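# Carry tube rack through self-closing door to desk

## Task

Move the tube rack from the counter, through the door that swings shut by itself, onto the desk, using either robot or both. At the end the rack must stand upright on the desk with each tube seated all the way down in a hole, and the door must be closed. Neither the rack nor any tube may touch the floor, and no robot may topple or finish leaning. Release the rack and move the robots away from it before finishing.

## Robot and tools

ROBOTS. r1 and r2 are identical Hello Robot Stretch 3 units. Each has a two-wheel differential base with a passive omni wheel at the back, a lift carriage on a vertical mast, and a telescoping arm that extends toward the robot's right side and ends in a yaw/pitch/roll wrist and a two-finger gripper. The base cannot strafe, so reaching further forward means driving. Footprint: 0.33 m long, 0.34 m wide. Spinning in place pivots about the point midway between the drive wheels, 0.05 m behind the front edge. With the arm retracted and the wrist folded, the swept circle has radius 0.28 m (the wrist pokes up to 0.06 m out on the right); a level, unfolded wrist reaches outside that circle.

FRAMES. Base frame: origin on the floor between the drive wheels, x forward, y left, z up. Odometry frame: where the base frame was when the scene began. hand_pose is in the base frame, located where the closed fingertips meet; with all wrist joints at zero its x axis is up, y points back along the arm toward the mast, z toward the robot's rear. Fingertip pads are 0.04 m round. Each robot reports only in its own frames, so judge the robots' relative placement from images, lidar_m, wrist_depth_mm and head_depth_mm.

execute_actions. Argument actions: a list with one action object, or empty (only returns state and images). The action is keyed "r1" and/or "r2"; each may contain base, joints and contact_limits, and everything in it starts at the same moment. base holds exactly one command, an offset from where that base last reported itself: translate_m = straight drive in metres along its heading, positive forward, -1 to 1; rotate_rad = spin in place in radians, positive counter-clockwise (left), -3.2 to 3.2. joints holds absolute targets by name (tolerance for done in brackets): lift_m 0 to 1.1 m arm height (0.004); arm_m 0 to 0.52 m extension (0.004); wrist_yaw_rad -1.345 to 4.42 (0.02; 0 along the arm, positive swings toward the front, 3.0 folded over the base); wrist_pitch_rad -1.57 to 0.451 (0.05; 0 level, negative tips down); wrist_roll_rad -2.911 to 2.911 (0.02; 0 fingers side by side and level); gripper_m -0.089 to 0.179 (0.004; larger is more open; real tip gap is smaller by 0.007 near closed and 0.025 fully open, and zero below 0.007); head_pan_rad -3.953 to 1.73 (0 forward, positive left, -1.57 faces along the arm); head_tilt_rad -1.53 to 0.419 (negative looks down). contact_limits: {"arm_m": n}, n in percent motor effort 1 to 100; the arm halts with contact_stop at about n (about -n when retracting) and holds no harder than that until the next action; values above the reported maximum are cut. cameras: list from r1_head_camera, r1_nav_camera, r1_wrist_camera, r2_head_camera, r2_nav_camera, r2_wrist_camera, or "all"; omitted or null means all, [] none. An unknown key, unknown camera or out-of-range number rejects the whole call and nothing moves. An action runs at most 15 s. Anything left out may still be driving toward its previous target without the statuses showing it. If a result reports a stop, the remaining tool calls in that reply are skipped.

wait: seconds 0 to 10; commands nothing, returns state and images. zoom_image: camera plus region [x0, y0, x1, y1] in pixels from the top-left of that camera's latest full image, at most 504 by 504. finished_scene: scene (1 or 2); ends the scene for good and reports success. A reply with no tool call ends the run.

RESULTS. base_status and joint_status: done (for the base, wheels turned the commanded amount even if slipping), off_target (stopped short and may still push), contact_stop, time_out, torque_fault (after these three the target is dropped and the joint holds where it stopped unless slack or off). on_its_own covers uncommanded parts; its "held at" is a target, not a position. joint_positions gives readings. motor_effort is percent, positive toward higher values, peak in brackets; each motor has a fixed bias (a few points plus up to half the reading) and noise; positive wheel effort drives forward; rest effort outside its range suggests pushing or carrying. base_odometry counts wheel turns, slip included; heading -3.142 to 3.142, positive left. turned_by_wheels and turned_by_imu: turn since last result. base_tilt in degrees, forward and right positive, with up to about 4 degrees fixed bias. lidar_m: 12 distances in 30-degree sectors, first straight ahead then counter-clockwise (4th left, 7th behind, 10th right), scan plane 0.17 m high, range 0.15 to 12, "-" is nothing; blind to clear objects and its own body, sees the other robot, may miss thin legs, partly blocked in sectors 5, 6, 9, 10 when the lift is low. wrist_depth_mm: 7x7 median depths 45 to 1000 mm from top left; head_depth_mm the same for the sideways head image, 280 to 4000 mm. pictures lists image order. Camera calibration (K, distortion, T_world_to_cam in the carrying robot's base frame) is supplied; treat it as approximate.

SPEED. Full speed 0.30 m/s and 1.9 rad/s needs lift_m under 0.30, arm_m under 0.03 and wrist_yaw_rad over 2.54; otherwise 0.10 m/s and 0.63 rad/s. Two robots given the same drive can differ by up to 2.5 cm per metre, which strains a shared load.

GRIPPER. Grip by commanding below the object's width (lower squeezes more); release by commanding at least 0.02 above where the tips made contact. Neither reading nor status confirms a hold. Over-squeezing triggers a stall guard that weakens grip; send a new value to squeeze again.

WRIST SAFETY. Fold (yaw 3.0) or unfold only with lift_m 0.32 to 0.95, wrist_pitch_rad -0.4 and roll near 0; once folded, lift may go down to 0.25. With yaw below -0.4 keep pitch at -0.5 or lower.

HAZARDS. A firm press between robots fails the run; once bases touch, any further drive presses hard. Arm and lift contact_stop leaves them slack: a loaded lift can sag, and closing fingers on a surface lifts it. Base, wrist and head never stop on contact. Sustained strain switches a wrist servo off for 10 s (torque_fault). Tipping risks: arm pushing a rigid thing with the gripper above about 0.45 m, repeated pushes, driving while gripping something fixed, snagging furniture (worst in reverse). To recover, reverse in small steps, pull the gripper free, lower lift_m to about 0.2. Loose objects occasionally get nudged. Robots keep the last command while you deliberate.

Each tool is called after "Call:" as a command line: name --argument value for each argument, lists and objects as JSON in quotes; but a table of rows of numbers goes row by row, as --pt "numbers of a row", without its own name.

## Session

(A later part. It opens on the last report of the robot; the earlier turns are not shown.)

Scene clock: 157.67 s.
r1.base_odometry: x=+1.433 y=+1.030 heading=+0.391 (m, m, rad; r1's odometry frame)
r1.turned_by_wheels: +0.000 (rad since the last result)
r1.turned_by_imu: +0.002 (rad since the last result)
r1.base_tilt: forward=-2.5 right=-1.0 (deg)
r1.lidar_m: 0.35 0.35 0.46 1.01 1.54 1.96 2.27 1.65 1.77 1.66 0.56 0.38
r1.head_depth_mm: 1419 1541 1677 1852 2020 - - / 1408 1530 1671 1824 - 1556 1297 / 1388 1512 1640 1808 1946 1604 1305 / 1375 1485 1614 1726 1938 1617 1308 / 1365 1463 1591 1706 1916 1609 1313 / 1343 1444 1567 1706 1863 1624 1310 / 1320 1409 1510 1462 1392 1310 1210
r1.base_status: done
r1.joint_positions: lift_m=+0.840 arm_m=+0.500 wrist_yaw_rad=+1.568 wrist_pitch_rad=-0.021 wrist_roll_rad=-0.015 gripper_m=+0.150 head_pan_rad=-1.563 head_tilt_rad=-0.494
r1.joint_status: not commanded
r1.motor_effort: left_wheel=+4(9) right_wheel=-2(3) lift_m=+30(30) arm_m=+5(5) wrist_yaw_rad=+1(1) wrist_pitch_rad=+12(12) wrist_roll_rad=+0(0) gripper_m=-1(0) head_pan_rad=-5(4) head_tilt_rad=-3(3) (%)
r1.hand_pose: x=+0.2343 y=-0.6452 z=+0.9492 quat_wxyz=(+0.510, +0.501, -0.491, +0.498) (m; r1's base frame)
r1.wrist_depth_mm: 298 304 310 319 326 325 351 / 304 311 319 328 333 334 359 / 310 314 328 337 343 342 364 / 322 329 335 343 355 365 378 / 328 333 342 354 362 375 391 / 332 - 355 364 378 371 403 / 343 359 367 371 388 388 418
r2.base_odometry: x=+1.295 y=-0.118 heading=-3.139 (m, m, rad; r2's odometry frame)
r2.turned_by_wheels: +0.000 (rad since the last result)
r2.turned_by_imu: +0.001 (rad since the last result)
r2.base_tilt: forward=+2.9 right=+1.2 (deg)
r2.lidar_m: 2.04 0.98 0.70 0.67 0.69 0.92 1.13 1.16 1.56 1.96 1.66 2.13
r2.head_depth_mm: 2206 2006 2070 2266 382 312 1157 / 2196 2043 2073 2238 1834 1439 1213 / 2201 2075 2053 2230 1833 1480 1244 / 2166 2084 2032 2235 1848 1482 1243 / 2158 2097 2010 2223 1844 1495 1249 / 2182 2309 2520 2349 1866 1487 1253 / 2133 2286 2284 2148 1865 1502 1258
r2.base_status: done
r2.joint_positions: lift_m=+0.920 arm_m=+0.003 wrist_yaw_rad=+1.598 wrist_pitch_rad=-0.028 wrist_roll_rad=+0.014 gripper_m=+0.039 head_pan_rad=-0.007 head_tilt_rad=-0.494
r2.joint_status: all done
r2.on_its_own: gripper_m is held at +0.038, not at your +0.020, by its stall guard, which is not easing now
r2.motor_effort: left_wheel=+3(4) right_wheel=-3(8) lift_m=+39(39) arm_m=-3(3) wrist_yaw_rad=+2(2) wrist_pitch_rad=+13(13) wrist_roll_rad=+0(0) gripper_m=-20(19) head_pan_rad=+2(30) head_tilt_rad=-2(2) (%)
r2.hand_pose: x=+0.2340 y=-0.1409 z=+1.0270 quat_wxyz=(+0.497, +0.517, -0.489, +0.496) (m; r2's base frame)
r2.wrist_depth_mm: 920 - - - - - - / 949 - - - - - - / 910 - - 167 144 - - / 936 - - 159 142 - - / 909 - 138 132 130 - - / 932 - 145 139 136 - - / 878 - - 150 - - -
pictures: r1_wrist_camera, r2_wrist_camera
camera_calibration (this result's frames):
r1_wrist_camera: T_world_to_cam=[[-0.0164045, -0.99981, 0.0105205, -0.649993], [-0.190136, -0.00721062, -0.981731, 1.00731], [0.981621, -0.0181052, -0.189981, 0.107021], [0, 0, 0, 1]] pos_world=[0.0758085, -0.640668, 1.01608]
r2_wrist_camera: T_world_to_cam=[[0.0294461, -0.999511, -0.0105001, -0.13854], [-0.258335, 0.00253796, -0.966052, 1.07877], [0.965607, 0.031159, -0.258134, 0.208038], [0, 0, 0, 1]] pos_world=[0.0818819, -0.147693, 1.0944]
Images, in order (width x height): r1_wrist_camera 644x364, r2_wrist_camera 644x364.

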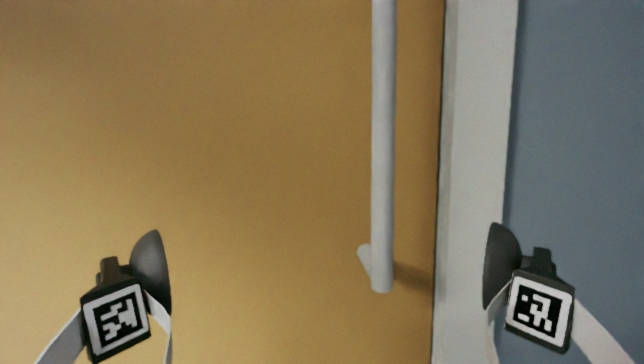

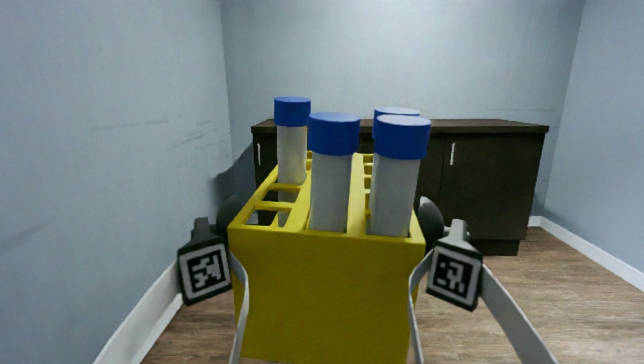

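Call:
execute_actions --actions '[{"r1":{"base":{"translate_m":0.135},"joints":{"arm_m":0.52,"wrist_yaw_rad":1.45}},"r2":{"base":{"rotate_rad":-1.55}}}]' --cameras '[]'

Call:
execute_actions --actions '[{"r1":{"joints":{"gripper_m":-0.03}}}]' --cameras '[]'

Call:
execute_actions --actions '[{"r1":{"base":{"translate_m":-0.28},"joints":{"arm_m":0.5}}}]' --cameras '[]'

Call:
execute_actions --actions '[{"r1":{"base":{"translate_m":-0.19},"joints":{"arm_m":0.41}}}]' --cameras '[]'

Call:
execute_actions --actions '[{"r1":{"base":{"translate_m":-0.16},"joints":{"arm_m":0.27}}}]' --cameras '[]'

Call:
execute_actions --actions '[{"r1":{"base":{"translate_m":-0.1},"joints":{"arm_m":0.14}}}]' --cameras '[]'

Call:
execute_actions --actions '[{"r1":{"base":{"translate_m":-0.07},"joints":{"arm_m":0.01}}}]' --cameras '["r2_nav_camera","r2_head_camera","r1_wrist_camera"]'

Scene clock: 171.30 s.
r1.base_odometry: x=+1.558 y=+1.081 heading=+0.391 (m, m, rad; r1's odometry frame)
r1.turned_by_wheels: +0.000 (rad since the last result)
r1.turned_by_imu: +0.002 (rad since the last result)
r1.base_tilt: forward=-2.3 right=-1.0 (deg)
r1.lidar_m: 0.22 0.22 0.29 0.63 1.56 1.98 2.40 1.77 1.76 1.36 0.35 0.24
r1.head_depth_mm: 1420 1531 1673 1847 1980 - - / 1407 1504 1662 1817 - 1549 1298 / 1373 1491 1639 1809 1918 1610 1302 / 1364 1474 1602 1708 1919 1599 1301 / 1352 1454 1577 1689 1906 1619 1312 / 1330 1440 1546 1641 1558 1428 1218 / 1128 1049 979 796 851 818 775
r1.base_status: done
r1.joint_positions: lift_m=+0.840 arm_m=+0.520 wrist_yaw_rad=+1.452 wrist_pitch_rad=-0.021 wrist_roll_rad=-0.015 gripper_m=+0.150 head_pan_rad=-1.563 head_tilt_rad=-0.494
r1.joint_status: all done
r1.motor_effort: left_wheel=+4(10) right_wheel=-2(3) lift_m=+30(30) arm_m=+5(6) wrist_yaw_rad=-2(5) wrist_pitch_rad=+12(12) wrist_roll_rad=+0(0) gripper_m=+0(0) head_pan_rad=-5(5) head_tilt_rad=-2(3) (%)
r1.hand_pose: x=+0.2325 y=-0.6949 z=+0.9492 quat_wxyz=(+0.538, +0.471, -0.519, +0.468) (m; r1's base frame)
r1.wrist_depth_mm: 174 181 191 142 210 211 244 / 177 185 195 145 216 221 247 / 181 189 199 150 220 224 255 / 185 194 205 153 226 232 266 / 188 197 211 218 235 240 275 / 192 - 217 223 241 241 289 / 197 211 223 213 247 255 299
r2.base_odometry: x=+1.295 y=-0.118 heading=+1.594 (m, m, rad; r2's odometry frame)
r2.turned_by_wheels: -1.550 (rad since the last result)
r2.turned_by_imu: -1.546 (rad since the last result)
r2.base_tilt: forward=+2.8 right=+1.2 (deg)
r2.lidar_m: 1.96 1.78 2.13 2.04 0.96 0.70 0.67 0.69 0.94 1.13 1.17 1.59
r2.head_depth_mm: 1621 1789 1977 2175 382 312 1158 / 1628 1773 1966 2161 1837 1438 1208 / 1611 1742 1952 2155 1832 1484 1243 / 1612 1721 1946 2155 1848 1491 1245 / 1600 1737 1929 2146 1849 1490 1249 / 1601 1730 1927 2099 1801 1494 1250 / 1592 1721 1920 2077 1803 1504 1253
r2.base_status: done
r2.joint_positions: lift_m=+0.920 arm_m=+0.003 wrist_yaw_rad=+1.598 wrist_pitch_rad=-0.028 wrist_roll_rad=+0.014 gripper_m=+0.039 head_pan_rad=-0.007 head_tilt_rad=-0.494
r2.joint_status: not commanded
r2.on_its_own: gripper_m is held at +0.038, not at your +0.020, by its stall guard, which is not easing now
r2.motor_effort: left_wheel=+3(10) right_wheel=-4(8) lift_m=+40(39) arm_m=-3(3) wrist_yaw_rad=+1(1) wrist_pitch_rad=+13(13) wrist_roll_rad=+0(0) gripper_m=-21(21) head_pan_rad=+2(2) head_tilt_rad=-2(2) (%)
r2.hand_pose: x=+0.2340 y=-0.1408 z=+1.0270 quat_wxyz=(+0.497, +0.517, -0.489, +0.496) (m; r2's base frame)
r2.wrist_depth_mm: - - - - - - - / - - - - - - - / - - - 167 145 - - / - - - 158 141 - - / - - 138 132 130 - - / - - 146 139 136 - - / - - - 150 - - -
pictures: none
No camera images: the call's "cameras" was empty. Leave "cameras" out to get every camera's image.

Scene clock: 173.60 s.
r1.base_odometry: x=+1.558 y=+1.081 heading=+0.391 (m, m, rad; r1's odometry frame)
r1.turned_by_wheels: +0.000 (rad since the last result)
r1.turned_by_imu: +0.001 (rad since the last result)
r1.base_tilt: forward=-2.4 right=-0.9 (deg)
r1.lidar_m: 0.22 0.22 0.28 0.63 1.56 1.98 2.40 1.77 1.75 1.35 0.35 0.24
r1.head_depth_mm: 1415 1529 1682 1857 2001 - - / 1404 1510 1656 1794 - 1552 1307 / 1382 1492 1623 1817 1927 1608 1298 / 1366 1471 1606 1713 1903 1617 1306 / 1344 1447 1571 1691 1889 1621 1308 / 1333 1427 1531 1657 1577 1425 1210 / 1130 1054 982 796 814 821 775
r1.base_status: not commanded
r1.joint_positions: lift_m=+0.840 arm_m=+0.520 wrist_yaw_rad=+1.447 wrist_pitch_rad=-0.021 wrist_roll_rad=-0.015 gripper_m=-0.029 head_pan_rad=-1.563 head_tilt_rad=-0.494
r1.joint_status: all done
r1.motor_effort: left_wheel=+4(4) right_wheel=-2(2) lift_m=+30(31) arm_m=+4(5) wrist_yaw_rad=+3(4) wrist_pitch_rad=+12(11) wrist_roll_rad=+0(0) gripper_m=-19(93) head_pan_rad=-5(5) head_tilt_rad=-3(2) (%)
r1.hand_pose: x=+0.2324 y=-0.6963 z=+0.9492 quat_wxyz=(+0.539, +0.470, -0.521, +0.466) (m; r1's base frame)
r1.wrist_depth_mm: 173 181 191 197 212 212 245 / 177 185 195 201 216 221 252 / 181 189 199 207 222 227 258 / 184 193 205 211 227 233 268 / 188 197 209 153 235 241 276 / 193 204 213 157 237 266 289 / 198 207 222 208 251 273 299
r2.base_odometry: x=+1.295 y=-0.118 heading=+1.594 (m, m, rad; r2's odometry frame)
r2.turned_by_wheels: +0.000 (rad since the last result)
r2.turned_by_imu: +0.000 (rad since the last result)
r2.base_tilt: forward=+2.9 right=+1.2 (deg)
r2.lidar_m: 1.96 1.78 2.12 2.04 0.96 0.70 0.67 0.69 0.95 1.12 1.17 1.58
r2.head_depth_mm: 1615 1778 1973 2174 382 312 1155 / 1614 1776 1967 2167 1830 1438 1216 / 1613 1752 1956 2158 1843 1488 1241 / 1617 1716 1949 2159 1846 1483 1249 / 1605 1739 1945 2151 1856 1492 1253 / 1598 1723 1942 2107 1801 1491 1250 / 1604 1719 1927 2054 1811 1499 1253
r2.base_status: not commanded
r2.joint_positions: lift_m=+0.920 arm_m=+0.003 wrist_yaw_rad=+1.598 wrist_pitch_rad=-0.028 wrist_roll_rad=+0.014 gripper_m=+0.039 head_pan_rad=-0.007 head_tilt_rad=-0.494
r2.joint_status: not commanded
r2.on_its_own: gripper_m is held at +0.038, not at your +0.020, by its stall guard, which is not easing now
r2.motor_effort: left_wheel=+3(3) right_wheel=-3(4) lift_m=+40(39) arm_m=-3(3) wrist_yaw_rad=+1(1) wrist_pitch_rad=+13(13) wrist_roll_rad=+0(0) gripper_m=-21(21) head_pan_rad=+2(3) head_tilt_rad=-2(2) (%)
r2.hand_pose: x=+0.2340 y=-0.1408 z=+1.0270 quat_wxyz=(+0.497, +0.517, -0.489, +0.496) (m; r2's base frame)
r2.wrist_depth_mm: - - - - - - - / - - - - - - - / - - - 167 144 - - / - - - 159 151 - - / - - 137 132 129 - - / - - 145 139 136 - - / - - - 150 - - -
pictures: none
No camera images: the call's "cameras" was empty. Leave "cameras" out to get every camera's image.

Scene clock: 177.73 s.
r1.base_odometry: x=+1.299 y=+0.975 heading=+0.391 (m, m, rad; r1's odometry frame)
r1.turned_by_wheels: +0.000 (rad since the last result)
r1.turned_by_imu: +0.001 (rad since the last result)
r1.base_tilt: forward=-2.5 right=-1.0 (deg)
r1.lidar_m: 0.49 0.49 0.65 1.42 1.52 1.94 2.13 1.52 1.79 1.67 0.79 0.53
r1.head_depth_mm: 1437 1564 1702 1882 2001 - - / 1412 1541 1671 1821 - 1557 1299 / 1406 1515 1660 1825 1943 1612 1307 / 1385 1513 1631 1745 1941 1609 1308 / 1371 1473 1607 1718 1935 1620 1310 / 1352 1455 1589 1706 1879 1614 1308 / 1331 1439 1553 1681 1818 1597 1315
r1.base_status: done
r1.joint_positions: lift_m=+0.840 arm_m=+0.500 wrist_yaw_rad=+1.448 wrist_pitch_rad=-0.020 wrist_roll_rad=-0.015 gripper_m=-0.029 head_pan_rad=-1.563 head_tilt_rad=-0.494
r1.joint_status: all done
r1.motor_effort: left_wheel=+3(12) right_wheel=-2(15) lift_m=+30(30) arm_m=-3(5) wrist_yaw_rad=+2(28) wrist_pitch_rad=+11(12) wrist_roll_rad=+0(0) gripper_m=-12(19) head_pan_rad=-4(5) head_tilt_rad=-3(3) (%)
r1.hand_pose: x=+0.2324 y=-0.6767 z=+0.9494 quat_wxyz=(+0.539, +0.470, -0.521, +0.467) (m; r1's base frame)
r1.wrist_depth_mm: 393 417 436 466 498 522 566 / 408 427 451 466 513 541 575 / 414 438 466 488 525 559 597 / 421 451 467 493 537 580 621 / 431 456 493 505 553 588 628 / 450 469 504 - 583 607 666 / 459 475 508 543 596 628 678
r2.base_odometry: x=+1.295 y=-0.118 heading=+1.594 (m, m, rad; r2's odometry frame)
r2.turned_by_wheels: +0.000 (rad since the last result)
r2.turned_by_imu: +0.001 (rad since the last result)
r2.base_tilt: forward=+2.9 right=+1.4 (deg)
r2.lidar_m: 1.96 1.53 2.12 2.04 0.96 0.70 0.67 0.69 0.95 1.13 1.17 1.59
r2.head_depth_mm: 1625 1781 1977 2185 382 312 1153 / 1624 1773 1980 2183 1841 1431 1212 / 1611 1751 1968 2152 1850 1486 1238 / 1606 1719 1939 2155 1840 1483 1240 / 1600 1720 1937 2140 1853 1498 1248 / 1605 1697 1928 2169 1750 1490 1249 / 1590 1702 1927 2148 1642 1495 1259
r2.base_status: not commanded
r2.joint_positions: lift_m=+0.920 arm_m=+0.003 wrist_yaw_rad=+1.598 wrist_pitch_rad=-0.028 wrist_roll_rad=+0.014 gripper_m=+0.039 head_pan_rad=-0.007 head_tilt_rad=-0.494
r2.joint_status: not commanded
r2.on_its_own: gripper_m is held at +0.038, not at your +0.020, by its stall guard, which is not easing now
r2.motor_effort: left_wheel=+3(3) right_wheel=-3(4) lift_m=+39(39) arm_m=-3(3) wrist_yaw_rad=+1(1) wrist_pitch_rad=+13(13) wrist_roll_rad=+0(0) gripper_m=-21(20) head_pan_rad=+2(2) head_tilt_rad=-2(2) (%)
r2.hand_pose: x=+0.2340 y=-0.1408 z=+1.0270 quat_wxyz=(+0.497, +0.517, -0.489, +0.496) (m; r2's base frame)
r2.wrist_depth_mm: - - - - - - - / - - - - - - - / - - - 166 145 - - / - - - 159 152 - - / - - 137 133 130 - - / - - 146 138 137 - - / - - - 150 - - -
pictures: none
No camera images: the call's "cameras" was empty. Leave "cameras" out to get every camera's image.

Scene clock: 181.17 s.
r1.base_odometry: x=+1.124 y=+0.902 heading=+0.391 (m, m, rad; r1's odometry frame)
r1.turned_by_wheels: +0.000 (rad since the last result)
r1.turned_by_imu: +0.001 (rad since the last result)
r1.base_tilt: forward=-2.4 right=-0.9 (deg)
r1.lidar_m: 0.68 0.70 0.89 1.48 1.50 1.92 1.94 1.35 1.81 1.68 1.08 0.74
r1.head_depth_mm: 1448 1579 1716 1923 2047 - - / 1443 1557 1690 1844 - 1555 1301 / 1415 1530 1667 1798 1981 1605 1300 / 1399 1518 1652 1781 1934 1610 1307 / 1385 1487 1623 1761 1939 1613 1309 / 1367 1478 1607 1755 1904 1627 1310 / 1352 1451 1577 1720 1899 1623 1314
r1.base_status: done
r1.joint_positions: lift_m=+0.840 arm_m=+0.410 wrist_yaw_rad=+1.449 wrist_pitch_rad=-0.020 wrist_roll_rad=-0.015 gripper_m=-0.029 head_pan_rad=-1.563 head_tilt_rad=-0.494
r1.joint_status: all done
r1.motor_effort: left_wheel=+3(5) right_wheel=-1(5) lift_m=+30(30) arm_m=-3(3) wrist_yaw_rad=+1(2) wrist_pitch_rad=+11(11) wrist_roll_rad=+0(0) gripper_m=-13(12) head_pan_rad=-4(4) head_tilt_rad=-3(2) (%)
r1.hand_pose: x=+0.2324 y=-0.5865 z=+0.9494 quat_wxyz=(+0.538, +0.470, -0.520, +0.467) (m; r1's base frame)
r1.wrist_depth_mm: 542 567 597 626 663 719 773 / 561 580 610 650 697 742 795 / 575 601 631 660 720 752 805 / 567 623 648 689 723 803 850 / 597 626 645 712 753 803 862 / 608 653 680 - 797 828 936 / 630 648 696 745 810 845 914
r2.base_odometry: x=+1.295 y=-0.118 heading=+1.594 (m, m, rad; r2's odometry frame)
r2.turned_by_wheels: +0.000 (rad since the last result)
r2.turned_by_imu: +0.000 (rad since the last result)
r2.base_tilt: forward=+2.8 right=+1.3 (deg)
r2.lidar_m: 1.96 1.36 2.12 2.03 0.96 0.70 0.67 0.69 0.94 1.13 1.17 1.59
r2.head_depth_mm: 1628 1784 1960 2177 382 312 1155 / 1618 1776 1960 2160 1834 1439 1209 / 1614 1771 1956 2160 1839 1484 1240 / 1601 1745 1959 2144 1841 1491 1248 / 1608 1734 1932 2145 1851 1483 1248 / 1598 1724 1941 2146 1856 1500 1251 / 1591 1723 1927 2159 1867 1431 1250
r2.base_status: not commanded
r2.joint_positions: lift_m=+0.920 arm_m=+0.003 wrist_yaw_rad=+1.598 wrist_pitch_rad=-0.028 wrist_roll_rad=+0.014 gripper_m=+0.039 head_pan_rad=-0.007 head_tilt_rad=-0.494
r2.joint_status: not commanded
r2.on_its_own: gripper_m is held at +0.038, not at your +0.020, by its stall guard, which is not easing now
r2.motor_effort: left_wheel=+3(3) right_wheel=-3(4) lift_m=+39(39) arm_m=-3(3) wrist_yaw_rad=+1(2) wrist_pitch_rad=+13(13) wrist_roll_rad=+0(0) gripper_m=-20(21) head_pan_rad=+3(2) head_tilt_rad=-2(2) (%)
r2.hand_pose: x=+0.2340 y=-0.1408 z=+1.0270 quat_wxyz=(+0.497, +0.517, -0.489, +0.496) (m; r2's base frame)
r2.wrist_depth_mm: - - - - - - - / - - - - - - - / - - - 168 144 - - / - - - 158 151 - - / - - 138 132 130 - - / - - 146 139 136 - - / - - - 150 - - -
pictures: none
No camera images: the call's "cameras" was empty. Leave "cameras" out to get every camera's image.

Scene clock: 184.37 s.
r1.base_odometry: x=+0.976 y=+0.841 heading=+0.391 (m, m, rad; r1's odometry frame)
r1.turned_by_wheels: +0.000 (rad since the last result)
r1.turned_by_imu: +0.001 (rad since the last result)
r1.base_tilt: forward=-2.5 right=-1.0 (deg)
r1.lidar_m: 0.83 0.86 1.10 1.46 1.49 1.90 1.78 1.21 1.82 1.70 1.34 0.91
r1.head_depth_mm: 1465 1582 1711 1917 2052 - 1227 / 1452 1575 1708 1900 - 1601 1308 / 1429 1546 1683 1856 - 1597 1302 / 1400 1524 1648 1830 1948 1557 1303 / 1401 1523 1649 1802 1940 1519 1309 / 1381 1490 1614 1768 1914 1551 1310 / 1368 1468 1588 1731 1892 1562 1317
r1.base_status: done
r1.joint_positions: lift_m=+0.840 arm_m=+0.270 wrist_yaw_rad=+1.449 wrist_pitch_rad=-0.020 wrist_roll_rad=-0.015 gripper_m=-0.029 head_pan_rad=-1.563 head_tilt_rad=-0.494
r1.joint_status: all done
r1.motor_effort: left_wheel=+2(4) right_wheel=-1(5) lift_m=+30(30) arm_m=-3(4) wrist_yaw_rad=+1(1) wrist_pitch_rad=+11(11) wrist_roll_rad=+0(0) gripper_m=-12(12) head_pan_rad=-4(5) head_tilt_rad=-3(3) (%)
r1.hand_pose: x=+0.2325 y=-0.4463 z=+0.9494 quat_wxyz=(+0.538, +0.470, -0.520, +0.467) (m; r1's base frame)
r1.wrist_depth_mm: 662 690 725 780 813 861 923 / 687 703 733 793 837 895 969 / 694 728 787 815 849 933 - / 711 739 801 843 903 956 - / 712 764 820 845 895 996 - / 748 781 815 - 942 - - / 769 804 850 912 975 - -
r2.base_odometry: x=+1.295 y=-0.118 heading=+1.594 (m, m, rad; r2's odometry frame)
r2.turned_by_wheels: +0.000 (rad since the last result)
r2.turned_by_imu: +0.000 (rad since the last result)
r2.base_tilt: forward=+2.9 right=+1.2 (deg)
r2.lidar_m: 1.96 1.22 2.12 2.04 0.96 0.70 0.67 0.69 0.94 1.13 1.17 1.59
r2.head_depth_mm: 1626 1798 1974 2176 383 312 1154 / 1616 1781 1963 2167 1836 1443 1213 / 1615 1767 1956 2168 1835 1486 1242 / 1613 1770 1960 2155 1854 1483 1243 / 1598 1758 1949 2156 1851 1495 1246 / 1598 1729 1928 2156 1858 1495 1257 / 1597 1747 1917 2155 1864 1365 1253
r2.base_status: not commanded
r2.joint_positions: lift_m=+0.920 arm_m=+0.003 wrist_yaw_rad=+1.598 wrist_pitch_rad=-0.028 wrist_roll_rad=+0.014 gripper_m=+0.039 head_pan_rad=-0.007 head_tilt_rad=-0.494
r2.joint_status: not commanded
r2.on_its_own: gripper_m is held at +0.038, not at your +0.020, by its stall guard, which is not easing now
r2.motor_effort: left_wheel=+3(3) right_wheel=-3(3) lift_m=+40(39) arm_m=-3(3) wrist_yaw_rad=+1(1) wrist_pitch_rad=+13(13) wrist_roll_rad=+0(0) gripper_m=-21(20) head_pan_rad=+3(3) head_tilt_rad=-2(2) (%)
r2.hand_pose: x=+0.2340 y=-0.1408 z=+1.0270 quat_wxyz=(+0.497, +0.517, -0.489, +0.496) (m; r2's base frame)
r2.wrist_depth_mm: - - - - - - - / - - - - - - - / - - - 166 144 - - / - - - 159 152 - - / - - 138 132 130 - - / - - 146 139 137 - - / - - - 150 - - -
pictures: none
No camera images: the call's "cameras" was empty. Leave "cameras" out to get every camera's image.

Scene clock: 187.10 s.
r1.base_odometry: x=+0.883 y=+0.803 heading=+0.391 (m, m, rad; r1's odometry frame)
r1.turned_by_wheels: +0.000 (rad since the last result)
r1.turned_by_imu: +0.001 (rad since the last result)
r1.base_tilt: forward=-2.5 right=-0.9 (deg)
r1.lidar_m: 0.93 0.96 1.22 1.45 1.48 1.80 1.68 1.13 1.83 1.71 1.50 1.01
r1.head_depth_mm: 1466 1611 1728 1936 2051 - - / 1459 1592 1717 1912 2004 - 1302 / 1437 1563 1705 1882 2004 - 1234 / 1417 1540 1674 1833 1973 1641 1222 / 1397 1510 1652 1803 1946 1668 - / 1394 1499 1627 1777 1944 1735 1212 / 1376 1470 1596 1743 1896 1653 1282
r1.base_status: done
r1.joint_positions: lift_m=+0.840 arm_m=+0.140 wrist_yaw_rad=+1.449 wrist_pitch_rad=-0.020 wrist_roll_rad=-0.015 gripper_m=-0.029 head_pan_rad=-1.563 head_tilt_rad=-0.494
r1.joint_status: all done
r1.motor_effort: left_wheel=+3(6) right_wheel=-1(5) lift_m=+30(30) arm_m=-3(3) wrist_yaw_rad=+0(0) wrist_pitch_rad=+11(11) wrist_roll_rad=+0(0) gripper_m=-12(12) head_pan_rad=-4(5) head_tilt_rad=-2(2) (%)
r1.hand_pose: x=+0.2325 y=-0.3163 z=+0.9494 quat_wxyz=(+0.538, +0.471, -0.520, +0.467) (m; r1's base frame)
r1.wrist_depth_mm: 739 802 834 850 894 985 - / 751 808 858 879 916 - - / 769 798 847 902 957 - - / 794 823 860 926 962 - - / 787 850 882 938 - - - / 798 870 884 - - - - / 836 875 899 - - - -
r2.base_odometry: x=+1.295 y=-0.118 heading=+1.594 (m, m, rad; r2's odometry frame)
r2.turned_by_wheels: +0.000 (rad since the last result)
r2.turned_by_imu: +0.000 (rad since the last result)
r2.base_tilt: forward=+2.8 right=+1.3 (deg)
r2.lidar_m: 1.96 1.14 2.12 2.04 0.96 0.70 0.67 0.70 0.94 1.13 1.17 1.59
r2.head_depth_mm: 1620 1776 1963 2181 382 312 1151 / 1619 1764 1970 2159 1832 1438 1213 / 1618 1768 1952 2167 1850 1484 1240 / 1609 1762 1945 2150 1853 1489 1239 / 1607 1761 1940 2138 1852 1492 1248 / 1607 1755 1931 2144 1862 1493 1252 / 1593 1743 959 2140 1860 1366 1248
r2.base_status: not commanded
r2.joint_positions: lift_m=+0.920 arm_m=+0.003 wrist_yaw_rad=+1.598 wrist_pitch_rad=-0.028 wrist_roll_rad=+0.014 gripper_m=+0.039 head_pan_rad=-0.007 head_tilt_rad=-0.494
r2.joint_status: not commanded
r2.on_its_own: gripper_m is held at +0.038, not at your +0.020, by its stall guard, which is not easing now
r2.motor_effort: left_wheel=+3(3) right_wheel=-4(3) lift_m=+40(39) arm_m=-3(3) wrist_yaw_rad=+1(1) wrist_pitch_rad=+13(13) wrist_roll_rad=+1(0) gripper_m=-20(21) head_pan_rad=+3(3) head_tilt_rad=-2(2) (%)
r2.hand_pose: x=+0.2340 y=-0.1408 z=+1.0270 quat_wxyz=(+0.497, +0.517, -0.489, +0.496) (m; r2's base frame)
r2.wrist_depth_mm: 910 - - - - - - / - - - - - - - / 912 - - 167 144 - - / - - - 159 152 - - / - - 138 132 130 - - / - - 146 139 136 - - / - - - 150 - - -
pictures: none
No camera images: the call's "cameras" was empty. Leave "cameras" out to get every camera's image.

Scene clock: 189.53 s.
r1.base_odometry: x=+0.819 y=+0.776 heading=+0.392 (m, m, rad; r1's odometry frame)
r1.turned_by_wheels: +0.000 (rad since the last result)
r1.turned_by_imu: +0.000 (rad since the last result)
r1.base_tilt: forward=-2.4 right=-1.0 (deg)
r1.lidar_m: 1.00 1.03 1.32 1.45 1.47 1.73 1.61 1.08 1.85 1.72 1.61 1.09
r1.head_depth_mm: 1485 1599 1742 1935 2062 1595 1298 / 1468 1587 1724 1902 2024 1611 1318 / 1451 1570 1703 1875 2004 1612 1325 / 1432 1540 1670 1845 1982 1625 1310 / 1403 1511 1651 1792 1937 1612 1312 / 1400 1510 1633 1785 1941 1618 1307 / 1378 1485 1597 1748 1909 1626 1317
r1.base_status: done
r1.joint_positions: lift_m=+0.840 arm_m=+0.010 wrist_yaw_rad=+1.450 wrist_pitch_rad=-0.020 wrist_roll_rad=-0.015 gripper_m=-0.029 head_pan_rad=-1.563 head_tilt_rad=-0.494
r1.joint_status: all done
r1.motor_effort: left_wheel=+4(6) right_wheel=-2(3) lift_m=+30(30) arm_m=-4(3) wrist_yaw_rad=+0(1) wrist_pitch_rad=+11(11) wrist_roll_rad=+0(0) gripper_m=-12(12) head_pan_rad=-4(5) head_tilt_rad=-2(2) (%)
r1.hand_pose: x=+0.2325 y=-0.1863 z=+0.9494 quat_wxyz=(+0.538, +0.471, -0.520, +0.467) (m; r1's base frame)
r1.wrist_depth_mm: 760 817 847 929 987 - - / 785 828 895 956 - - - / 812 821 934 953 - - - / 821 874 936 997 - - - / 843 896 974 - - - - / 871 943 969 - - - - / 895 979 - - - - -
r2.base_odometry: x=+1.295 y=-0.118 heading=+1.594 (m, m, rad; r2's odometry frame)
r2.turned_by_wheels: +0.000 (rad since the last result)
r2.turned_by_imu: +0.000 (rad since the last result)
r2.base_tilt: forward=+2.8 right=+1.2 (deg)
r2.lidar_m: 1.96 1.08 2.13 2.04 0.96 0.70 0.67 0.69 0.95 1.13 1.17 1.58
r2.head_depth_mm: 1628 1782 1972 2188 382 312 1154 / 1628 1781 1966 2177 1836 1444 1209 / 1613 1765 1957 2155 1838 1486 1242 / 1610 1769 1956 2153 1856 1488 1246 / 1607 1767 1945 2159 1853 1490 1253 / 1609 1757 1941 2137 1852 1493 1249 / 1595 1752 1927 2141 1861 1421 1227
r2.base_status: not commanded
r2.joint_positions: lift_m=+0.920 arm_m=+0.003 wrist_yaw_rad=+1.598 wrist_pitch_rad=-0.028 wrist_roll_rad=+0.014 gripper_m=+0.039 head_pan_rad=-0.007 head_tilt_rad=-0.494
r2.joint_status: not commanded
r2.on_its_own: gripper_m is held at +0.038, not at your +0.020, by its stall guard, which is not easing now
r2.motor_effort: left_wheel=+3(2) right_wheel=-4(3) lift_m=+40(39) arm_m=-3(3) wrist_yaw_rad=+1(1) wrist_pitch_rad=+13(13) wrist_roll_rad=+0(0) gripper_m=-20(19) head_pan_rad=+3(3) head_tilt_rad=-2(1) (%)
r2.hand_pose: x=+0.2340 y=-0.1408 z=+1.0270 quat_wxyz=(+0.497, +0.517, -0.489, +0.496) (m; r2's base frame)
r2.wrist_depth_mm: - - - - - - - / - - - - - - - / 844 - - 167 144 - - / - - - 159 152 - - / - - 139 133 130 - - / - - 145 139 136 - - / - - - 150 - - -
pictures: r1_wrist_camera, r2_head_camera (sideways: a quarter turn clockwise sets it upright), r2_nav_camera (sideways: a quarter turn counterclockwise sets it upright)
camera_calibration (this result's frames):
r1_wrist_camera: T_world_to_cam=[[-0.134958, -0.990796, 0.0105075, -0.161941], [-0.188778, 0.0153007, -0.9819, 1.01453], [0.972702, -0.134499, -0.189106, 0.0967545], [0, 0, 0, 1]] pos_world=[0.0755531, -0.162961, 1.01617]
r2_head_camera: T_world_to_cam=[[-0.499903, 0.00658567, -0.866056, 1.15312], [0.00987327, 0.999949, 0.00190479, 0.00200807], [0.866025, -0.0075986, -0.499943, 0.600245], [0, 0, 0, 1]] pos_world=[0.0565994, -0.00504099, 1.29875]
r2_nav_camera: T_world_to_cam=[[0.459652, -0.0283351, 0.887647, -1.11159], [0.0224282, -0.998802, -0.0434974, 0.107528], [0.887816, 0.039902, -0.458466, 0.544282], [0, 0, 0, 1]] pos_world=[0.0253085, 0.0541845, 1.24091]
Images, in order (width x height): r1_wrist_camera 644x364, r2_head_camera 896x504, r2_nav_camera 672x504.

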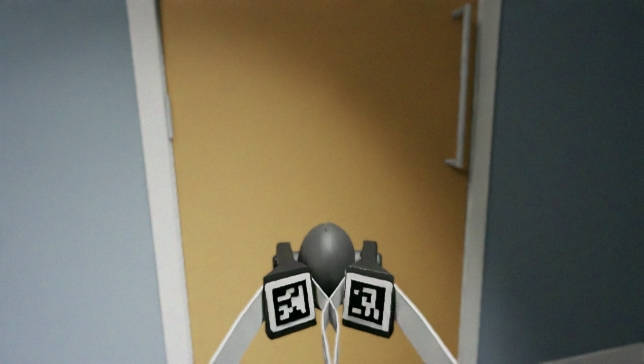

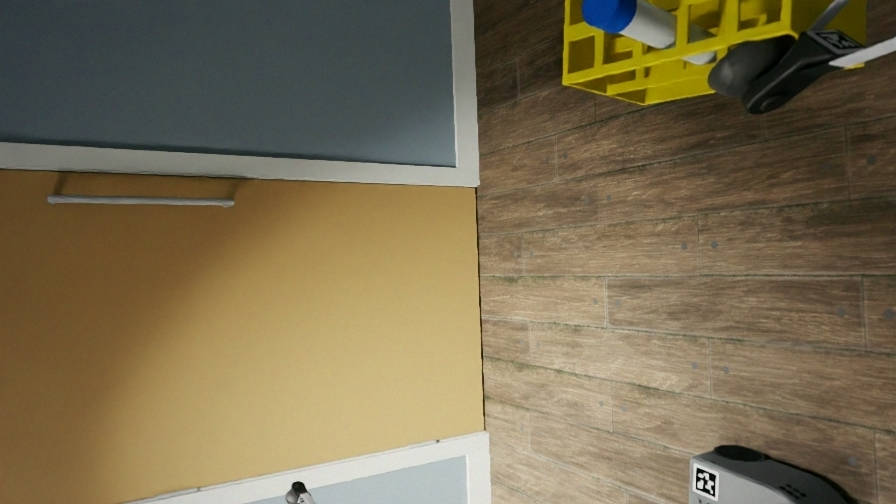

